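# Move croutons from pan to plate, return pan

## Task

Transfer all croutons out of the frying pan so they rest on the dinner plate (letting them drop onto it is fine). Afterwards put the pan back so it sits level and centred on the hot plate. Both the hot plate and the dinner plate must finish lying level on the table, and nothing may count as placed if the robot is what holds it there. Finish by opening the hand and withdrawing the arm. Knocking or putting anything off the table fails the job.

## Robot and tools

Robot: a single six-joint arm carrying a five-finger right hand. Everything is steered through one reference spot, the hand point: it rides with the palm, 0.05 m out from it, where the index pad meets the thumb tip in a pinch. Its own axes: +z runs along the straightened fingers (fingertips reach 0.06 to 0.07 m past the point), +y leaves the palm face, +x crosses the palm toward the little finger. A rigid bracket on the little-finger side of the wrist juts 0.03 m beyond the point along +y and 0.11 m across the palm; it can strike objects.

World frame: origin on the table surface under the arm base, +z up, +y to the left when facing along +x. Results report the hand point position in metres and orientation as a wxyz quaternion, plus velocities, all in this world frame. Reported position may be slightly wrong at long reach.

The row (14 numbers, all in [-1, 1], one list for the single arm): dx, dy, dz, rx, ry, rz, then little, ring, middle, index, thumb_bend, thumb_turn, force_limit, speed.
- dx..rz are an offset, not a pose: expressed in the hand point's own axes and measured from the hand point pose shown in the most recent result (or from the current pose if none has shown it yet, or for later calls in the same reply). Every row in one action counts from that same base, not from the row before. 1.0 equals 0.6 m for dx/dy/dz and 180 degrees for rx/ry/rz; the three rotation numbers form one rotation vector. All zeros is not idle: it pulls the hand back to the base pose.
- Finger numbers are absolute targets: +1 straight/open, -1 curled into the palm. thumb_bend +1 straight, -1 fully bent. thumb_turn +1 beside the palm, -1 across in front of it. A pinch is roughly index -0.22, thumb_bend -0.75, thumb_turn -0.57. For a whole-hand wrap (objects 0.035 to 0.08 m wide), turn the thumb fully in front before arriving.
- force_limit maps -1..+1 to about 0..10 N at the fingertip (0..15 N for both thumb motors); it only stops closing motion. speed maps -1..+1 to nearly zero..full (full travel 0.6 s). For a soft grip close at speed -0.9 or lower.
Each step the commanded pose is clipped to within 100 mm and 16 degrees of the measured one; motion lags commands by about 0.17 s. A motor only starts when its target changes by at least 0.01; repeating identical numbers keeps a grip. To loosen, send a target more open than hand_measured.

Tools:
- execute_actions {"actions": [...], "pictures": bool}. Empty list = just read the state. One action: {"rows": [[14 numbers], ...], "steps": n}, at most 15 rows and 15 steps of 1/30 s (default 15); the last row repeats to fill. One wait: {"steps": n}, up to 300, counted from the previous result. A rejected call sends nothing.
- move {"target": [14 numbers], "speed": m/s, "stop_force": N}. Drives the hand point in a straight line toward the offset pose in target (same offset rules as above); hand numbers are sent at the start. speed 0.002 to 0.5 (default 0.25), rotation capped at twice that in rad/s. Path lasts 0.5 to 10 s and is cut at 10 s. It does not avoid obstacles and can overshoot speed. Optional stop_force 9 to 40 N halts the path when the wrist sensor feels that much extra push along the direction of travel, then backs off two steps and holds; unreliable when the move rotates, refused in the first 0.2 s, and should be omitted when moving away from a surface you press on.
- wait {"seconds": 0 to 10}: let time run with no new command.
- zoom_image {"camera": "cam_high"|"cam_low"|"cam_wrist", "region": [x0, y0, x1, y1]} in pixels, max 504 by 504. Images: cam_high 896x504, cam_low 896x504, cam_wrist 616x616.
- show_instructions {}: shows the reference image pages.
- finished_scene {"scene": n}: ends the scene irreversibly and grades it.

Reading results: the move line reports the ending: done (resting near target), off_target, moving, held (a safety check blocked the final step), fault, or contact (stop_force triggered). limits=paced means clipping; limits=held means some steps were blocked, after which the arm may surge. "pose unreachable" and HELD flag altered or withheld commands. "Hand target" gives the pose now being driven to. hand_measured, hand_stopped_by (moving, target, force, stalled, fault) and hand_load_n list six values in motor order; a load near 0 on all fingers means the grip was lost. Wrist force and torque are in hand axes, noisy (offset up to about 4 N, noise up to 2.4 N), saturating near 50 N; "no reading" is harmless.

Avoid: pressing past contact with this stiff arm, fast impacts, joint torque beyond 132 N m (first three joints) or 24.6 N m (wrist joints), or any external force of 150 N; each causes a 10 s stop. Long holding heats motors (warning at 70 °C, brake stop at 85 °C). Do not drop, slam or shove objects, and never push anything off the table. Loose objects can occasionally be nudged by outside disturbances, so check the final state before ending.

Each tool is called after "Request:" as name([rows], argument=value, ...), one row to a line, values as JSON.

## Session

Request:
execute_actions(actions=[])

Scene clock: 0.00 s of 6600.00 s.
end_effector_position=(+0.1976, +0.3893, +0.2292) hand_measured=(+1.000, +1.000, +1.000, +1.000, +1.000, +1.000) hand_load_n=(+0.0, +0.0, +0.0, +0.0, +0.0, +0.0) hand_stopped_by=(target, target, target, target, target, target) hand_force_limit=0.00 hand_speed=-0.80 end_effector_quat_wxyz=(-0.067, +0.848, +0.169, -0.497) end_effector_velocity=(-0.000, -0.000, +0.000) end_effector_angular_velocity=(-0.000, +0.001, +0.001)
Joint positions: [ 0.269 -1.223  1.675  2.104  1.073  0.813]
Joint velocities: [ 0.001 -0.     0.001 -0.     0.    -0.   ]
Motor temperatures (°C, as the motors report them): [27 26 30 36 33 35]
Wrist force (N, on the end effector, along its own x y z axes, offset not removed): no reading
Wrist torque (N m, same axes, about the end effector's origin, offset not removed): no reading
Hand target: +0.198, +0.389, +0.229; -0.067, +0.848, +0.169, -0.497
camera_calibration (this result's frames):
cam_wrist: T_world_to_cam=[[0.192191, -0.957562, -0.214796, 0.378043], [0.0380029, -0.21145, 0.97665, -0.143061], [-0.980621, -0.195866, -0.00424859, 0.40292], [0, 0, 0, 1]] pos_world=[0.327892, 0.410668, 0.222634]

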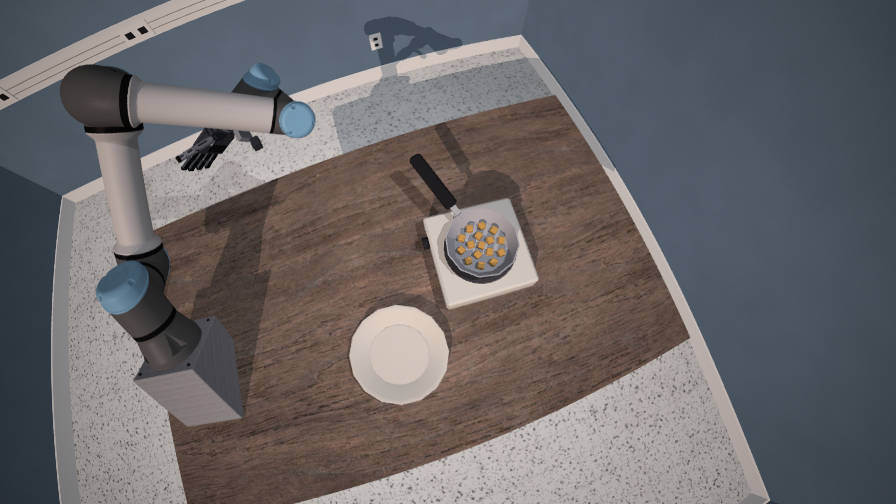

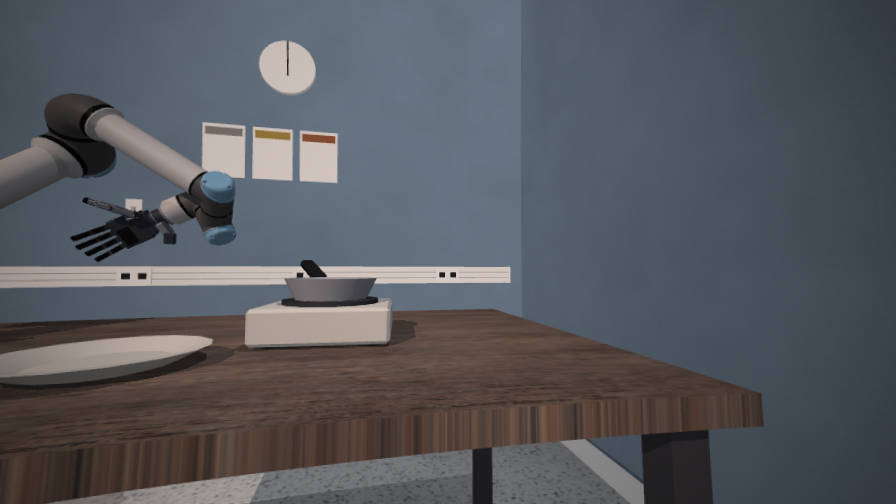

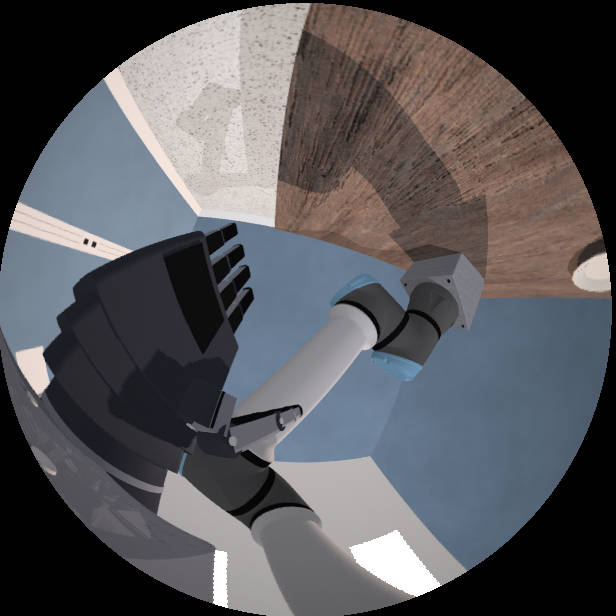

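Request:
move(target=[0.361,0.522,-0.772,0.55,0.60,0.248,1,1,1,1,1,-1,1,0], speed=0.2)

Scene clock: 17.40 s of 6600.00 s.
end_effector_position=(+0.7650, +0.1991, +0.1932) hand_measured=(+1.000, +1.000, +1.000, +1.000, +1.000, -1.000) hand_load_n=(+0.0, +0.0, +0.0, +0.0, +0.0, +0.0) hand_stopped_by=(target, target, target, target, target, target) hand_force_limit=1.00 hand_speed=0.00 end_effector_quat_wxyz=(+0.524, -0.544, +0.560, -0.341) end_effector_velocity=(+0.002, +0.000, -0.000) end_effector_angular_velocity=(+0.001, -0.003, -0.005)
Joint positions: [-0.287 -0.782  1.78   2.15  -1.018  0.823]
Joint velocities: [ 0.004  0.001 -0.003  0.002 -0.01   0.001]
Motor temperatures (°C, as the motors report them): [27 26 30 36 33 35]
Wrist force (N, on the end effector, along its own x y z axes, offset not removed): [0.8 -0.2 -1.3]
Wrist torque (N m, same axes, about the end effector's origin, offset not removed): [0.09 -0.05 -0.16]
Hand target: +0.765, +0.199, +0.193; +0.524, -0.544, +0.560, -0.341
Off the commanded pose: 0.000 m, 0 deg.
After step 90, 7.23 s passed at rest.
move: done
camera_calibration (this result's frames):
cam_wrist: T_world_to_cam=[[-0.268675, 0.247456, -0.930902, 0.330114], [-0.588894, 0.722584, 0.362045, 0.242645], [0.762245, 0.645475, -0.0484145, -0.570278], [0, 0, 0, 1]] pos_world=[0.666277, 0.11108, 0.191846]

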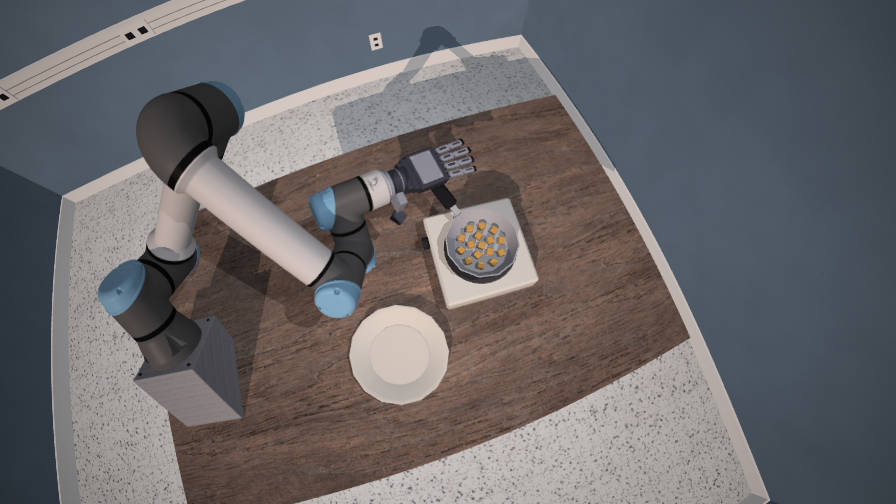

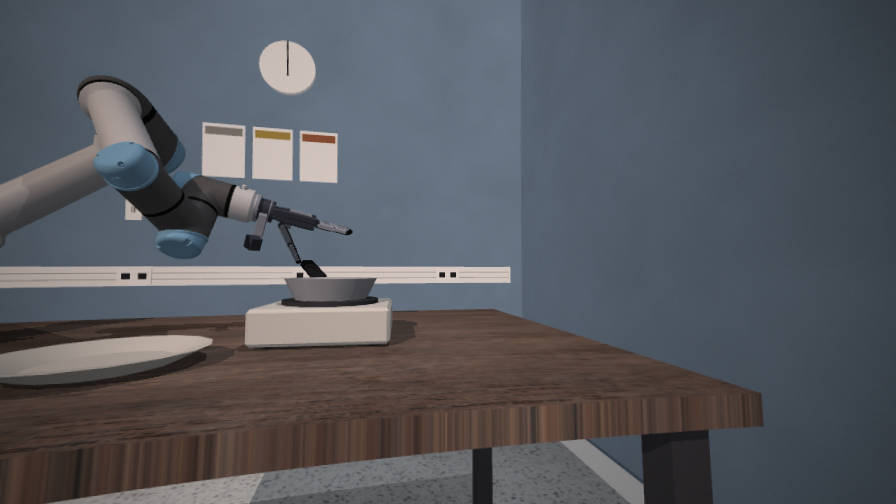

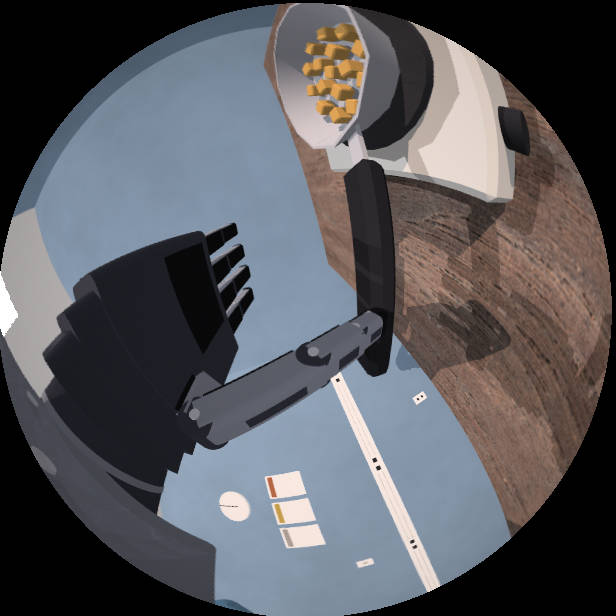

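Request:
move(target=[0,0.09,0.01,0,-0.03,0,1,1,1,1,1,-1,1,0], speed=0.05)

Request:
move(target=[0,0.035,0.04,0,0,0,1,1,1,1,1,-1,1,0], speed=0.03)

Scene clock: 24.50 s of 6600.00 s.
end_effector_position=(+0.7572, +0.2097, +0.1407) hand_measured=(+1.000, +1.000, +1.000, +1.000, +1.000, -1.000) hand_load_n=(+0.0, +0.0, +0.0, +0.0, +0.0, +0.0) hand_stopped_by=(target, target, target, target, target, target) hand_force_limit=1.00 hand_speed=0.00 end_effector_quat_wxyz=(+0.550, -0.559, +0.534, -0.315) end_effector_velocity=(-0.000, +0.000, -0.003) end_effector_angular_velocity=(+0.001, +0.000, +0.004)
Joint positions: [-0.238 -0.659  1.727  1.999 -1.005  0.865]
Joint velocities: [ 0.002  0.006 -0.003 -0.005  0.001  0.002]
Motor temperatures (°C, as the motors report them): [27 26 30 36 33 35]
Wrist force (N, on the end effector, along its own x y z axes, offset not removed): [0.7 1.4 -2.5]
Wrist torque (N m, same axes, about the end effector's origin, offset not removed): [0.49 0.00 -0.22]
Hand target: +0.757, +0.210, +0.141; +0.550, -0.559, +0.534, -0.315
Off the commanded pose: 0.000 m, 0 deg.
After step 90, 2.63 s passed at rest.
move: done
camera_calibration (this result's frames):
cam_wrist: T_world_to_cam=[[-0.27537, 0.245108, -0.929566, 0.281916], [-0.65669, 0.658228, 0.368096, 0.313386], [0.702089, 0.711799, -0.0202967, -0.546032], [0, 0, 0, 1]] pos_world=[0.666792, 0.113286, 0.135621]

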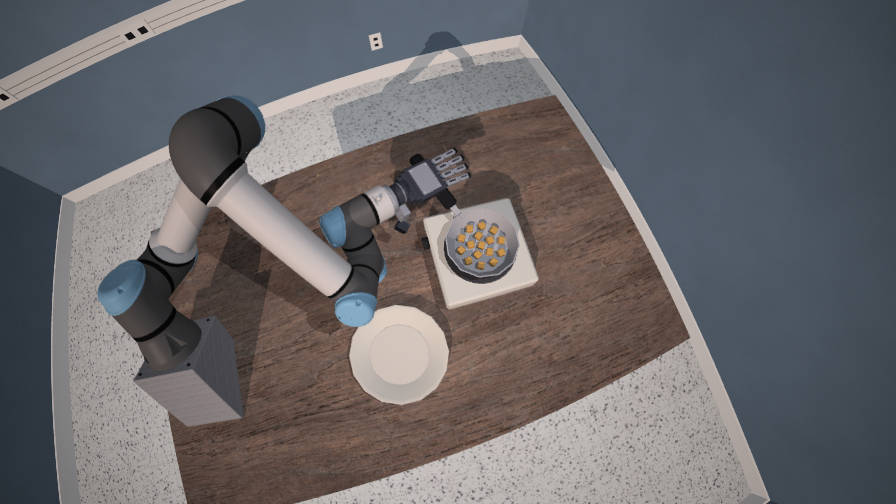

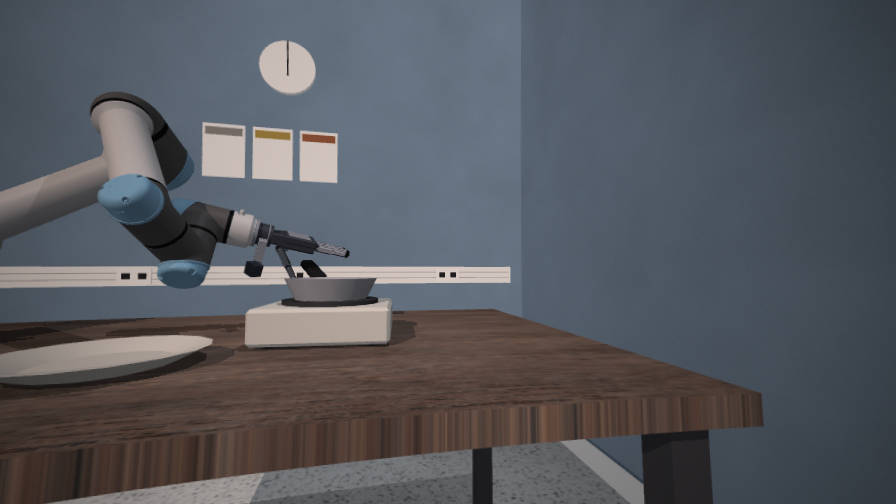

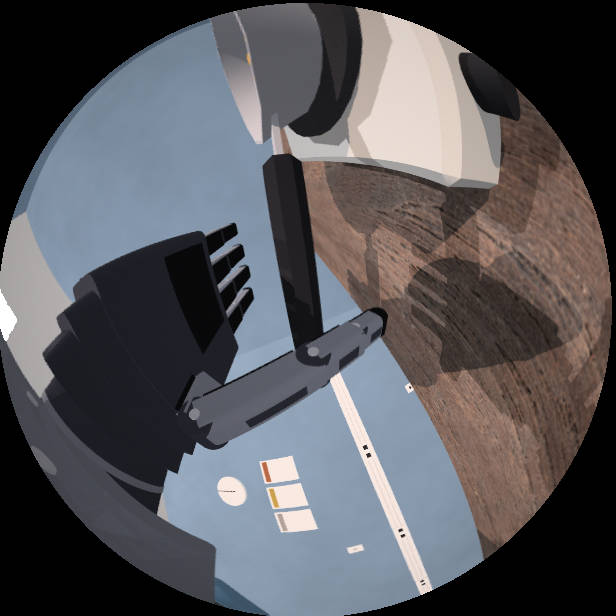

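Scene clock: 25.90 s of 6600.00 s.
end_effector_position=(+0.7744, +0.2200, +0.1162) hand_measured=(+1.000, +1.000, +1.000, +1.000, +1.000, -1.000) hand_load_n=(+0.0, +0.0, +0.0, +0.0, +0.0, +0.0) hand_stopped_by=(target, target, target, target, target, target) hand_force_limit=1.00 hand_speed=0.00 end_effector_quat_wxyz=(+0.550, -0.559, +0.534, -0.315) end_effector_velocity=(+0.001, -0.000, -0.002) end_effector_angular_velocity=(+0.000, +0.001, -0.001)
Joint positions: [-0.189 -0.61   1.656  2.022 -1.054  0.861]
Joint velocities: [ 0.002  0.004 -0.004  0.002 -0.002 -0.   ]
Motor temperatures (°C, as the motors report them): [27 26 30 36 33 35]
Wrist force (N, on the end effector, along its own x y z axes, offset not removed): [-1.3 0.8 -0.3]
Wrist torque (N m, same axes, about the end effector's origin, offset not removed): [0.30 0.18 -0.27]
Hand target: +0.774, +0.220, +0.116; +0.550, -0.559, +0.534, -0.315
Off the commanded pose: 0.000 m, 0 deg.
move: done
camera_calibration (this result's frames):
cam_wrist: T_world_to_cam=[[-0.27537, 0.245128, -0.929561, 0.261279], [-0.656688, 0.658222, 0.36811, 0.326928], [0.702091, 0.711798, -0.020282, -0.565947], [0, 0, 0, 1]] pos_world=[0.683985, 0.123602, 0.111051]

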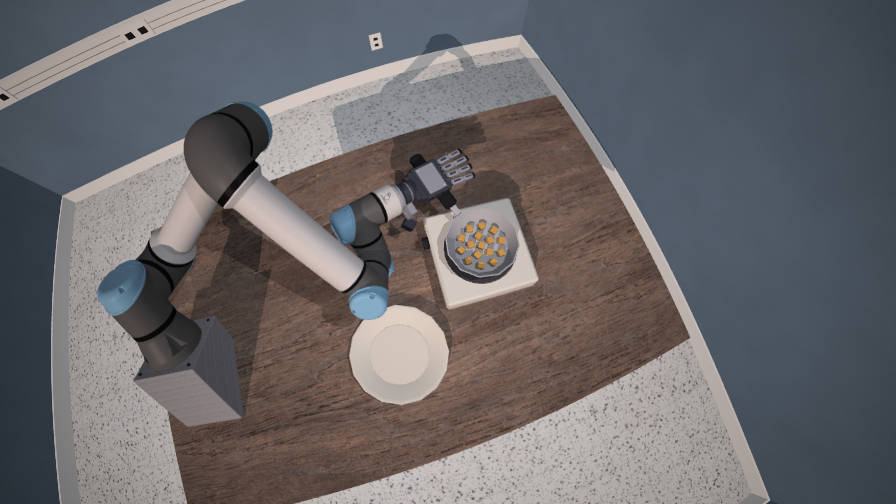

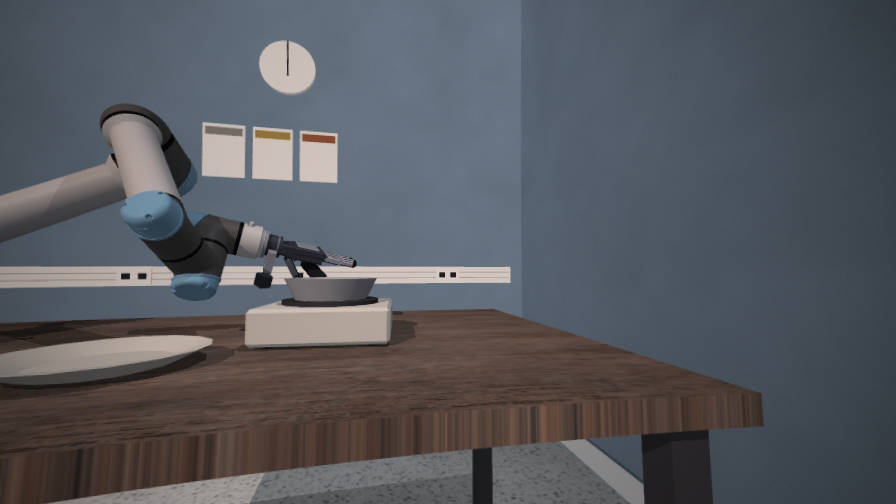

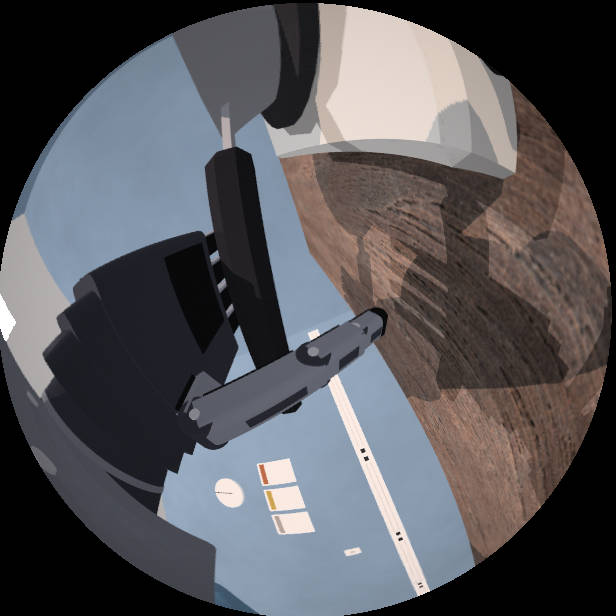

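Request:
move(target=[0,0.018,0,0,0,-0.02,1,1,1,1,1,-1,1,0], speed=0.02)

Request:
move(target=[0,0,0,0,0,0,1,1,1,1,-1,-1,1,-0.5])

Request:
move(target=[0,0,0,0,0,0,-1,-1,-1,-1,-1,-1,1,-0.5])

Request:
move(target=[-0.03,-0.2,-0.04,0,0,0,-1,-1,-1,-1,-1,-1,1,-0.5], speed=0.04)

Scene clock: 35.53 s of 6600.00 s.
end_effector_position=(+0.7717, +0.2218, +0.1060) hand_measured=(+1.000, +1.000, +1.000, +1.000, +1.000, -1.000) hand_load_n=(+0.0, +0.0, +0.0, +0.0, +0.0, +0.0) hand_stopped_by=(target, target, target, target, target, target) hand_force_limit=1.00 hand_speed=0.00 end_effector_quat_wxyz=(+0.540, -0.576, +0.517, -0.332) end_effector_velocity=(-0.001, +0.001, -0.003) end_effector_angular_velocity=(-0.007, +0.000, +0.003)
Joint positions: [-0.174 -0.606  1.662  2.013 -1.068  0.798]
Joint velocities: [ 0.003  0.001  0.001 -0.001 -0.001 -0.007]
Motor temperatures (°C, as the motors report them): [27 26 30 36 33 35]
Wrist force (N, on the end effector, along its own x y z axes, offset not removed): [-0.5 2.6 -2.8]
Wrist torque (N m, same axes, about the end effector's origin, offset not removed): [0.72 0.12 -0.09]
Hand target: +0.772, +0.222, +0.106; +0.540, -0.576, +0.517, -0.332
Off the commanded pose: 0.000 m, 0 deg.
After step 90, 4.83 s passed at rest.
move: done
camera_calibration (this result's frames):
cam_wrist: T_world_to_cam=[[-0.261778, 0.186987, -0.946841, 0.254865], [-0.670768, 0.670133, 0.317792, 0.341229], [0.693933, 0.718302, -0.050001, -0.557599], [0, 0, 0, 1]] pos_world=[0.68254, 0.124199, 0.104997]

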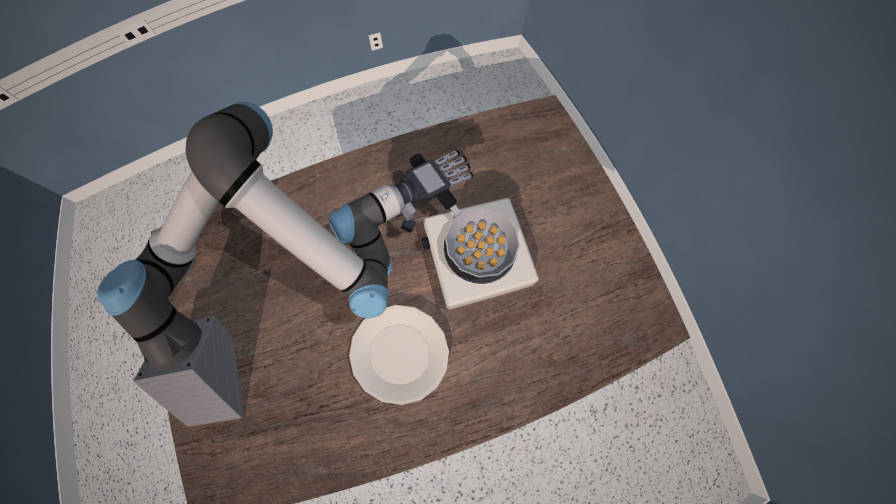

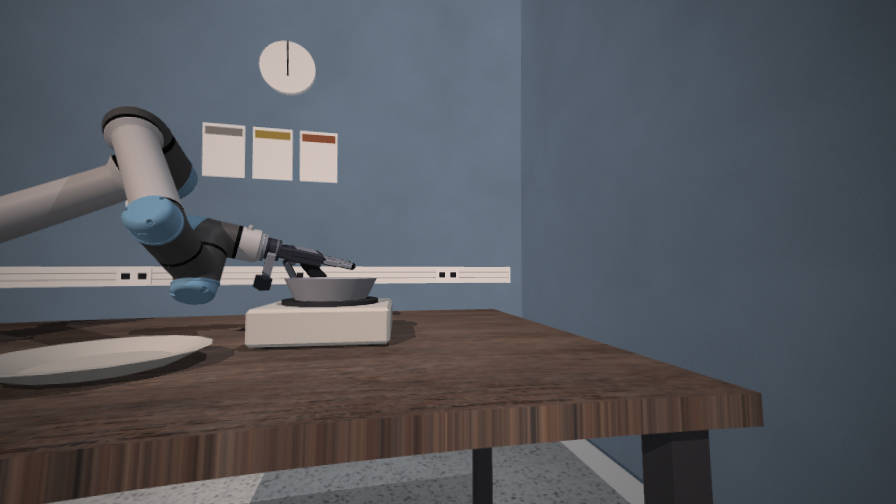

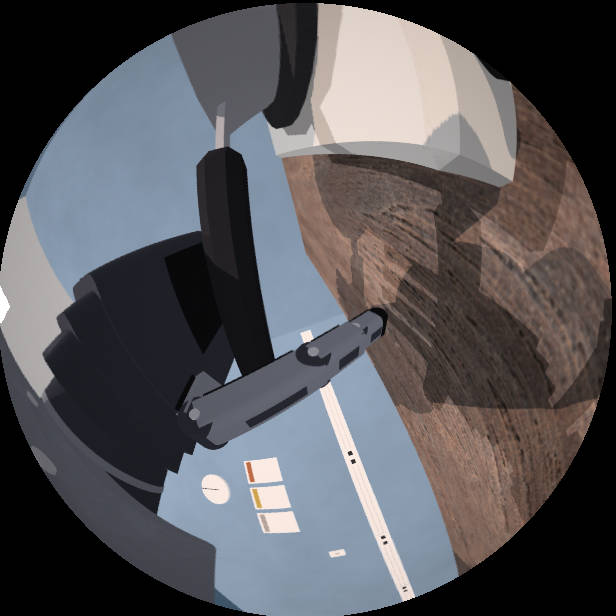

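Scene clock: 39.60 s of 6600.00 s.
end_effector_position=(+0.7717, +0.2218, +0.1060) hand_measured=(+1.000, +1.000, +1.000, +1.000, -1.000, -1.000) hand_load_n=(+0.0, +0.0, +0.0, +0.0, +0.0, +0.0) hand_stopped_by=(target, target, target, target, target, target) hand_force_limit=1.00 hand_speed=-0.50 end_effector_quat_wxyz=(+0.540, -0.576, +0.517, -0.332) end_effector_velocity=(-0.000, +0.001, -0.000) end_effector_angular_velocity=(-0.000, +0.001, +0.002)
Joint positions: [-0.174 -0.606  1.662  2.013 -1.068  0.798]
Joint velocities: [ 0.    -0.    -0.    -0.     0.002 -0.   ]
Motor temperatures (°C, as the motors report them): [27 26 30 36 33 35]
Wrist force (N, on the end effector, along its own x y z axes, offset not removed): [1.4 1.7 0.8]
Wrist torque (N m, same axes, about the end effector's origin, offset not removed): [0.33 -0.15 -0.14]
Hand target: +0.772, +0.222, +0.106; +0.540, -0.576, +0.517, -0.332
Off the commanded pose: 0.000 m, 0 deg.
move: done
camera_calibration (this result's frames):
cam_wrist: T_world_to_cam=[[-0.261787, 0.186991, -0.946838, 0.254864], [-0.670759, 0.670138, 0.317801, 0.341226], [0.693938, 0.718296, -0.0500074, -0.557597], [0, 0, 0, 1]] pos_world=[0.682538, 0.124194, 0.104989]

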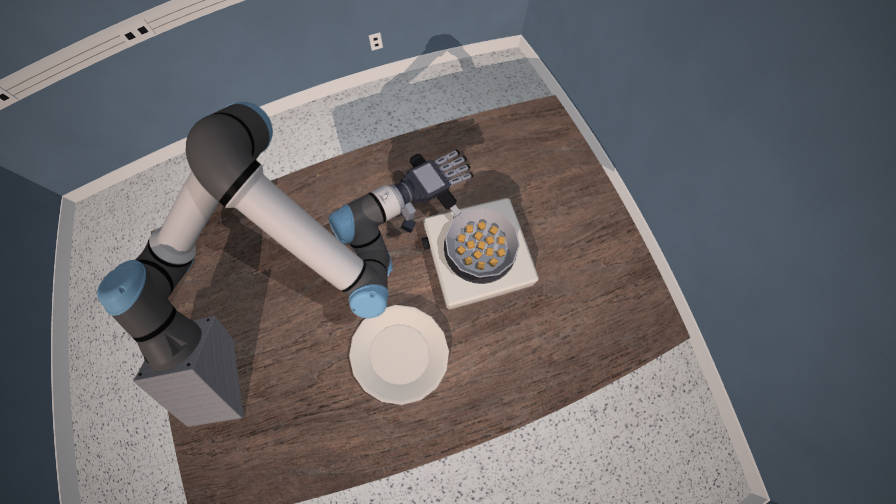

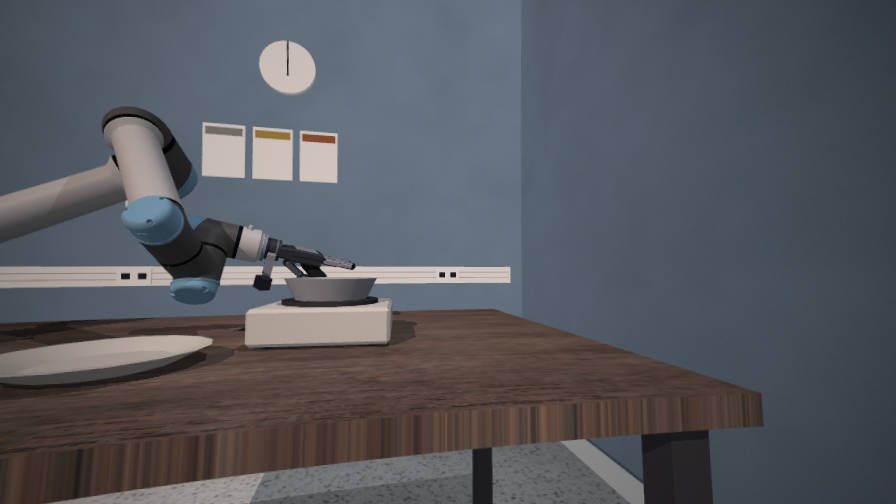

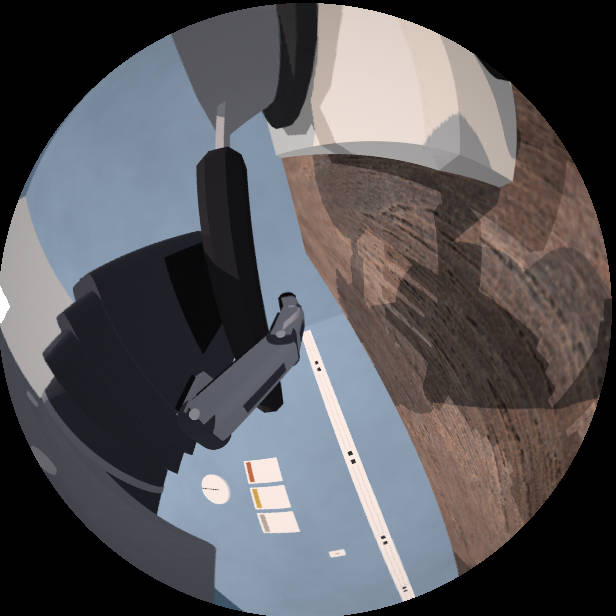

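Scene clock: 42.27 s of 6600.00 s.
end_effector_position=(+0.7717, +0.2218, +0.1060) hand_measured=(-1.000, -1.000, -0.242, -0.288, -0.998, -1.000) hand_load_n=(+3.0, +0.0, +10.0, +12.0, +2.0, -3.5) hand_stopped_by=(target, target, force, force, target, target) hand_force_limit=1.00 hand_speed=-0.50 end_effector_quat_wxyz=(+0.540, -0.576, +0.517, -0.332) end_effector_velocity=(+0.000, -0.000, +0.000) end_effector_angular_velocity=(-0.000, -0.000, +0.000)
Joint positions: [-0.174 -0.606  1.662  2.013 -1.068  0.798]
Joint velocities: [-0. -0. -0.  0.  0. -0.]
Motor temperatures (°C, as the motors report them): [27 26 30 36 33 35]
Wrist force (N, on the end effector, along its own x y z axes, offset not removed): [1.8 3.2 0.4]
Wrist torque (N m, same axes, about the end effector's origin, offset not removed): [0.10 -0.21 0.36]
Hand target: +0.772, +0.222, +0.106; +0.540, -0.576, +0.517, -0.332
Off the commanded pose: 0.000 m, 0 deg.
move: done
camera_calibration (this result's frames):
cam_wrist: T_world_to_cam=[[-0.261824, 0.187016, -0.946823, 0.25488], [-0.670748, 0.670128, 0.317845, 0.341213], [0.693934, 0.718299, -0.050015, -0.557595], [0, 0, 0, 1]] pos_world=[0.682536, 0.124197, 0.104985]

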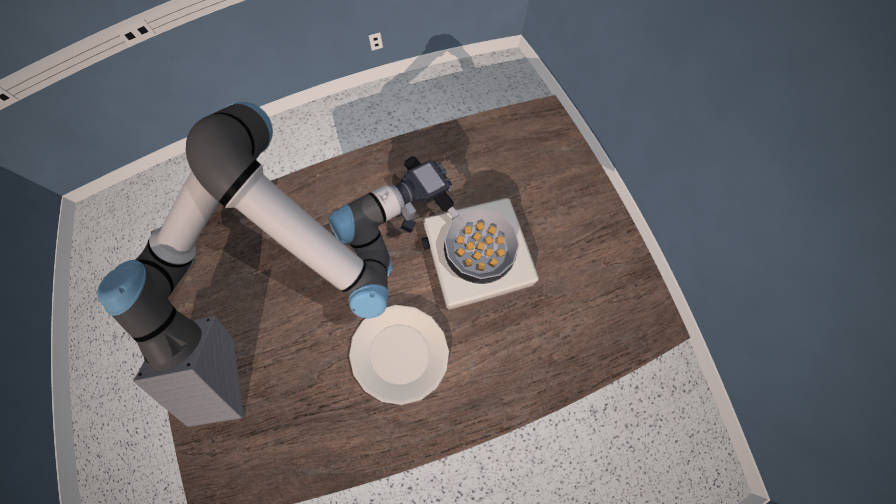

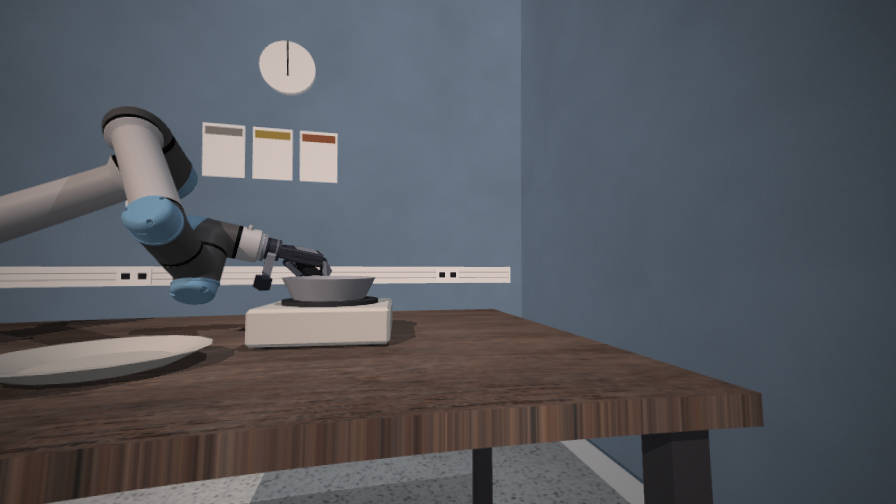

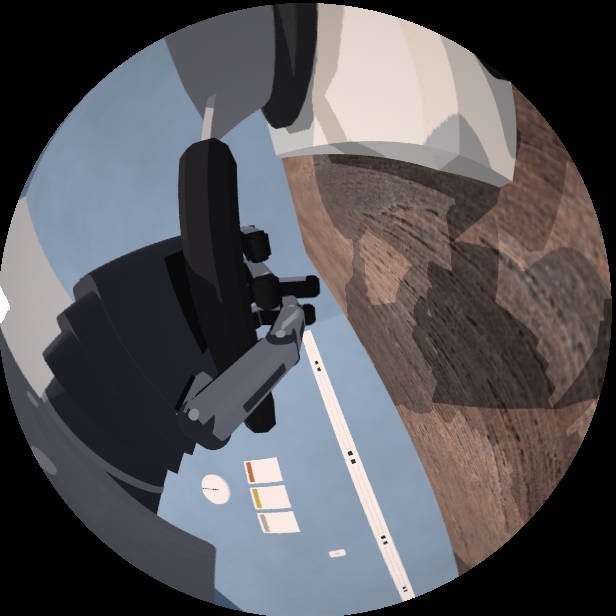

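Scene clock: 45.73 s of 6600.00 s.
end_effector_position=(+0.7731, +0.2183, +0.2294) hand_measured=(-0.998, -1.000, -0.242, -0.288, -0.998, -1.000) hand_load_n=(+6.5, +0.0, +10.0, +11.5, +2.0, -3.5) hand_stopped_by=(target, target, force, force, target, target) hand_force_limit=1.00 hand_speed=-0.50 end_effector_quat_wxyz=(+0.540, -0.576, +0.517, -0.332) end_effector_velocity=(+0.000, -0.000, +0.002) end_effector_angular_velocity=(+0.000, -0.001, -0.002)
Joint positions: [-0.315 -0.806  1.71   2.157 -0.928  0.811]
Joint velocities: [-0.002 -0.003  0.001  0.003  0.     0.   ]
Motor temperatures (°C, as the motors report them): [27 26 30 36 33 35]
Wrist force (N, on the end effector, along its own x y z axes, offset not removed): [2.8 7.3 1.4]
Wrist torque (N m, same axes, about the end effector's origin, offset not removed): [0.43 -0.49 1.19]
Hand target: +0.773, +0.218, +0.230; +0.540, -0.576, +0.517, -0.332
Off the commanded pose: 0.000 m, 0 deg.
move: done
camera_calibration (this result's frames):
cam_wrist: T_world_to_cam=[[-0.261831, 0.186966, -0.946831, 0.372744], [-0.670741, 0.67015, 0.317814, 0.305256], [0.693939, 0.718292, -0.0500605, -0.549847], [0, 0, 0, 1]] pos_world=[0.683904, 0.120693, 0.228386]

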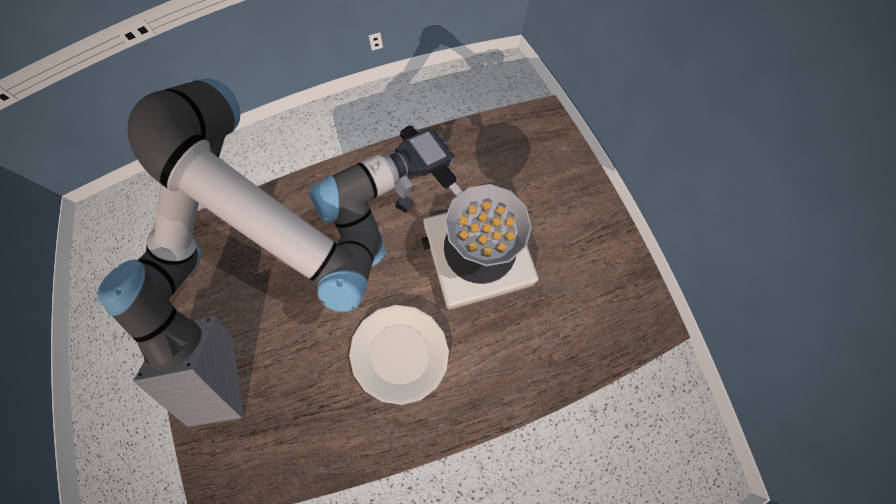

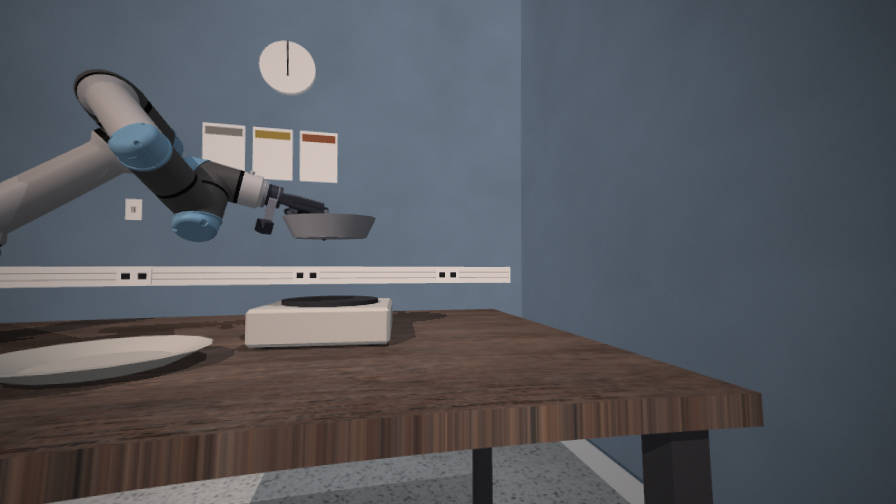

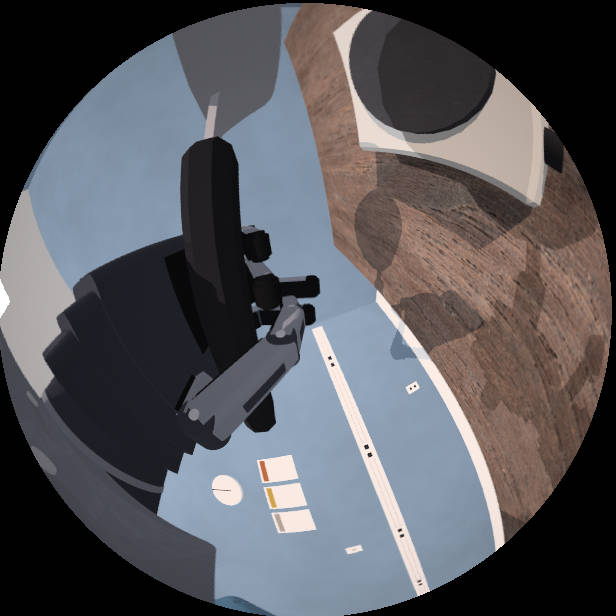

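Request:
move(target=[0.127,0.095,-0.493,-0.1,0.12,0,-1,-1,-1,-1,-1,-1,1,-0.5], speed=0.07)

Scene clock: 56.63 s of 6600.00 s.
end_effector_position=(+0.5003, +0.0700, +0.2189) hand_measured=(-0.998, -1.000, -0.242, -0.288, -0.998, -1.000) hand_load_n=(+8.0, +0.5, +10.0, +11.5, +2.0, -4.0) hand_stopped_by=(target, target, force, force, target, target) hand_force_limit=1.00 hand_speed=-0.50 end_effector_quat_wxyz=(+0.338, -0.580, +0.654, -0.349) end_effector_velocity=(-0.002, -0.001, +0.000) end_effector_angular_velocity=(-0.002, +0.004, -0.002)
Joint positions: [-0.816 -1.288  2.583  2.616 -0.632  0.088]
Joint velocities: [-0.004 -0.007  0.003  0.015 -0.    -0.011]
Motor temperatures (°C, as the motors report them): [27 26 30 36 33 35]
Wrist force (N, on the end effector, along its own x y z axes, offset not removed): [0.6 5.9 2.4]
Wrist torque (N m, same axes, about the end effector's origin, offset not removed): [0.35 -0.65 0.87]
Hand target: +0.500, +0.070, +0.219; +0.337, -0.580, +0.654, -0.349
Off the commanded pose: 0.000 m, 0 deg.
After step 90, 3.00 s passed at rest.
move: done
camera_calibration (this result's frames):
cam_wrist: T_world_to_cam=[[-0.520305, 0.158377, -0.839166, 0.426938], [-0.308148, 0.881631, 0.357452, 0.0201148], [0.796446, 0.444572, -0.409914, -0.207924], [0, 0, 0, 1]] pos_world=[0.393937, 0.00708616, 0.265851]

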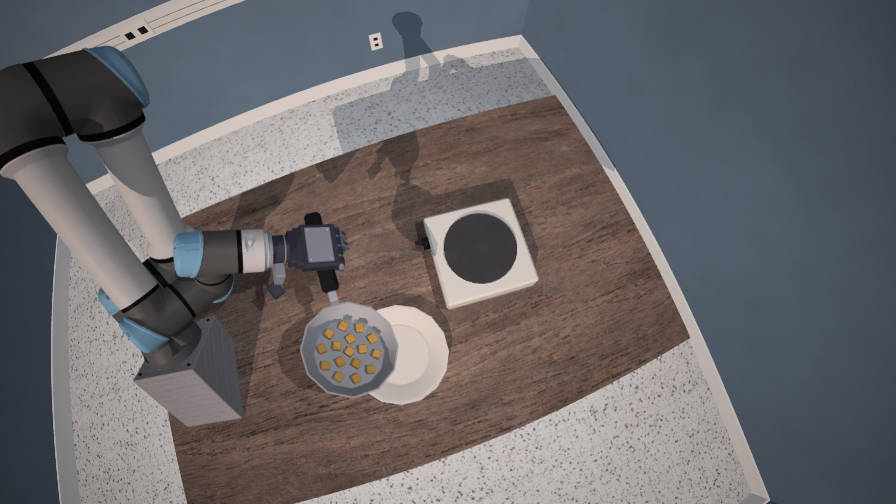

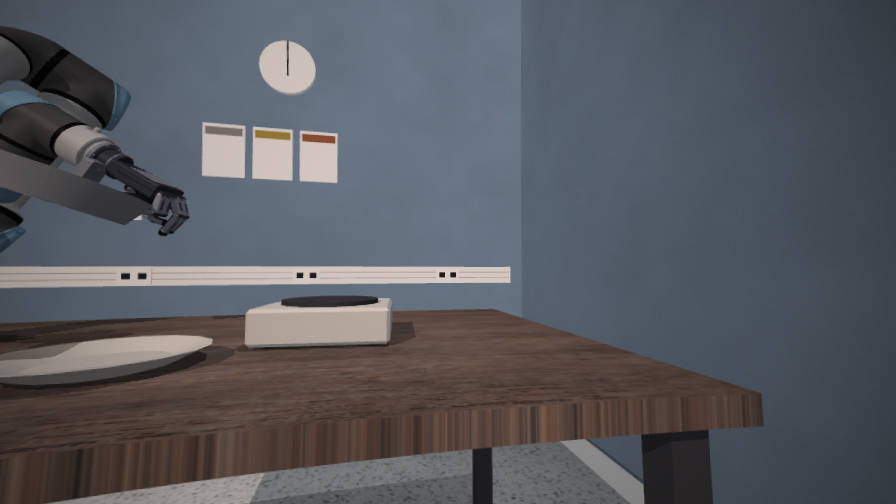

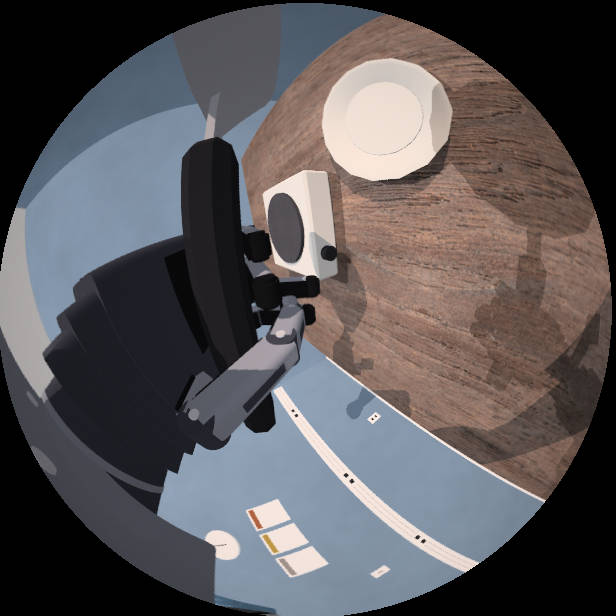

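Request:
move(target=[0,0.1,0.025,-0.12,0,0,-1,-1,-1,-1,-1,-1,1,-0.5], speed=0.04)

Scene clock: 67.17 s of 6600.00 s.
end_effector_position=(+0.4817, +0.0740, +0.1602) hand_measured=(-0.998, -1.000, -0.242, -0.288, -0.998, -1.000) hand_load_n=(+7.0, +0.0, +10.0, +11.5, +2.0, -4.0) hand_stopped_by=(target, target, force, force, target, target) hand_force_limit=1.00 hand_speed=-0.50 end_effector_quat_wxyz=(+0.223, -0.633, +0.707, -0.221) end_effector_velocity=(-0.000, +0.001, -0.002) end_effector_angular_velocity=(+0.002, +0.010, +0.002)
Joint positions: [-0.694 -1.367  2.47   3.281 -0.724 -0.218]
Joint velocities: [ 0.005  0.001 -0.005  0.016 -0.002 -0.006]
Motor temperatures (°C, as the motors report them): [27 26 30 36 33 35]
Wrist force (N, on the end effector, along its own x y z axes, offset not removed): [0.0 5.2 5.8]
Wrist torque (N m, same axes, about the end effector's origin, offset not removed): [0.14 -0.93 0.53]
Hand target: +0.482, +0.074, +0.160; +0.223, -0.633, +0.708, -0.221
Off the commanded pose: 0.000 m, 0 deg.
After step 90, 2.57 s passed at rest.
move: done
camera_calibration (this result's frames):
cam_wrist: T_world_to_cam=[[-0.792007, 0.175997, -0.584593, 0.456106], [-0.161802, 0.862796, 0.478961, -0.056706], [0.58868, 0.473929, -0.654864, -0.0816968], [0, 0, 0, 1]] pos_world=[0.400158, 0.00737095, 0.240296]

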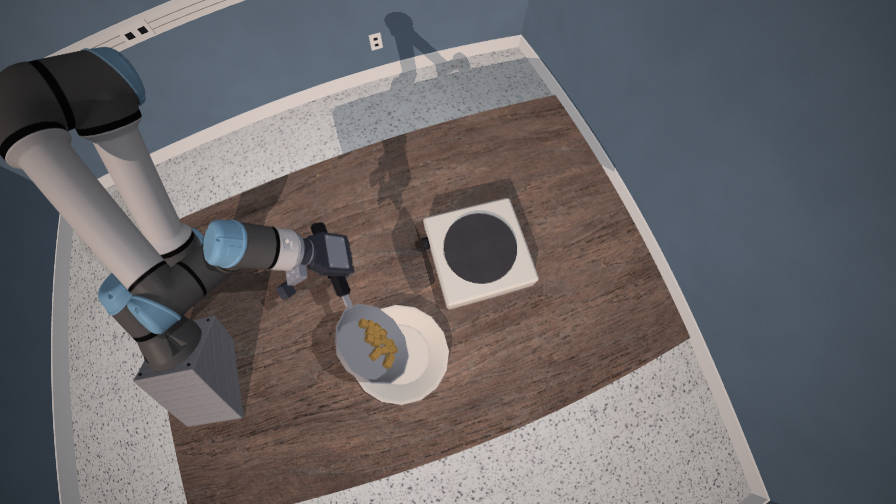

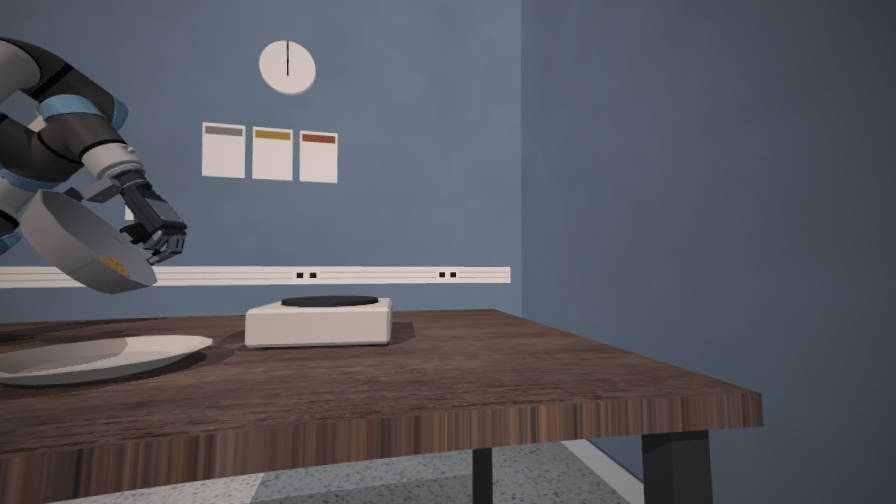

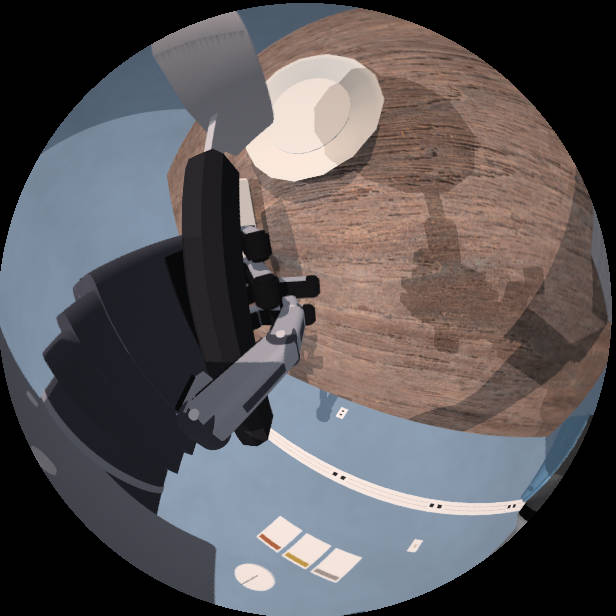

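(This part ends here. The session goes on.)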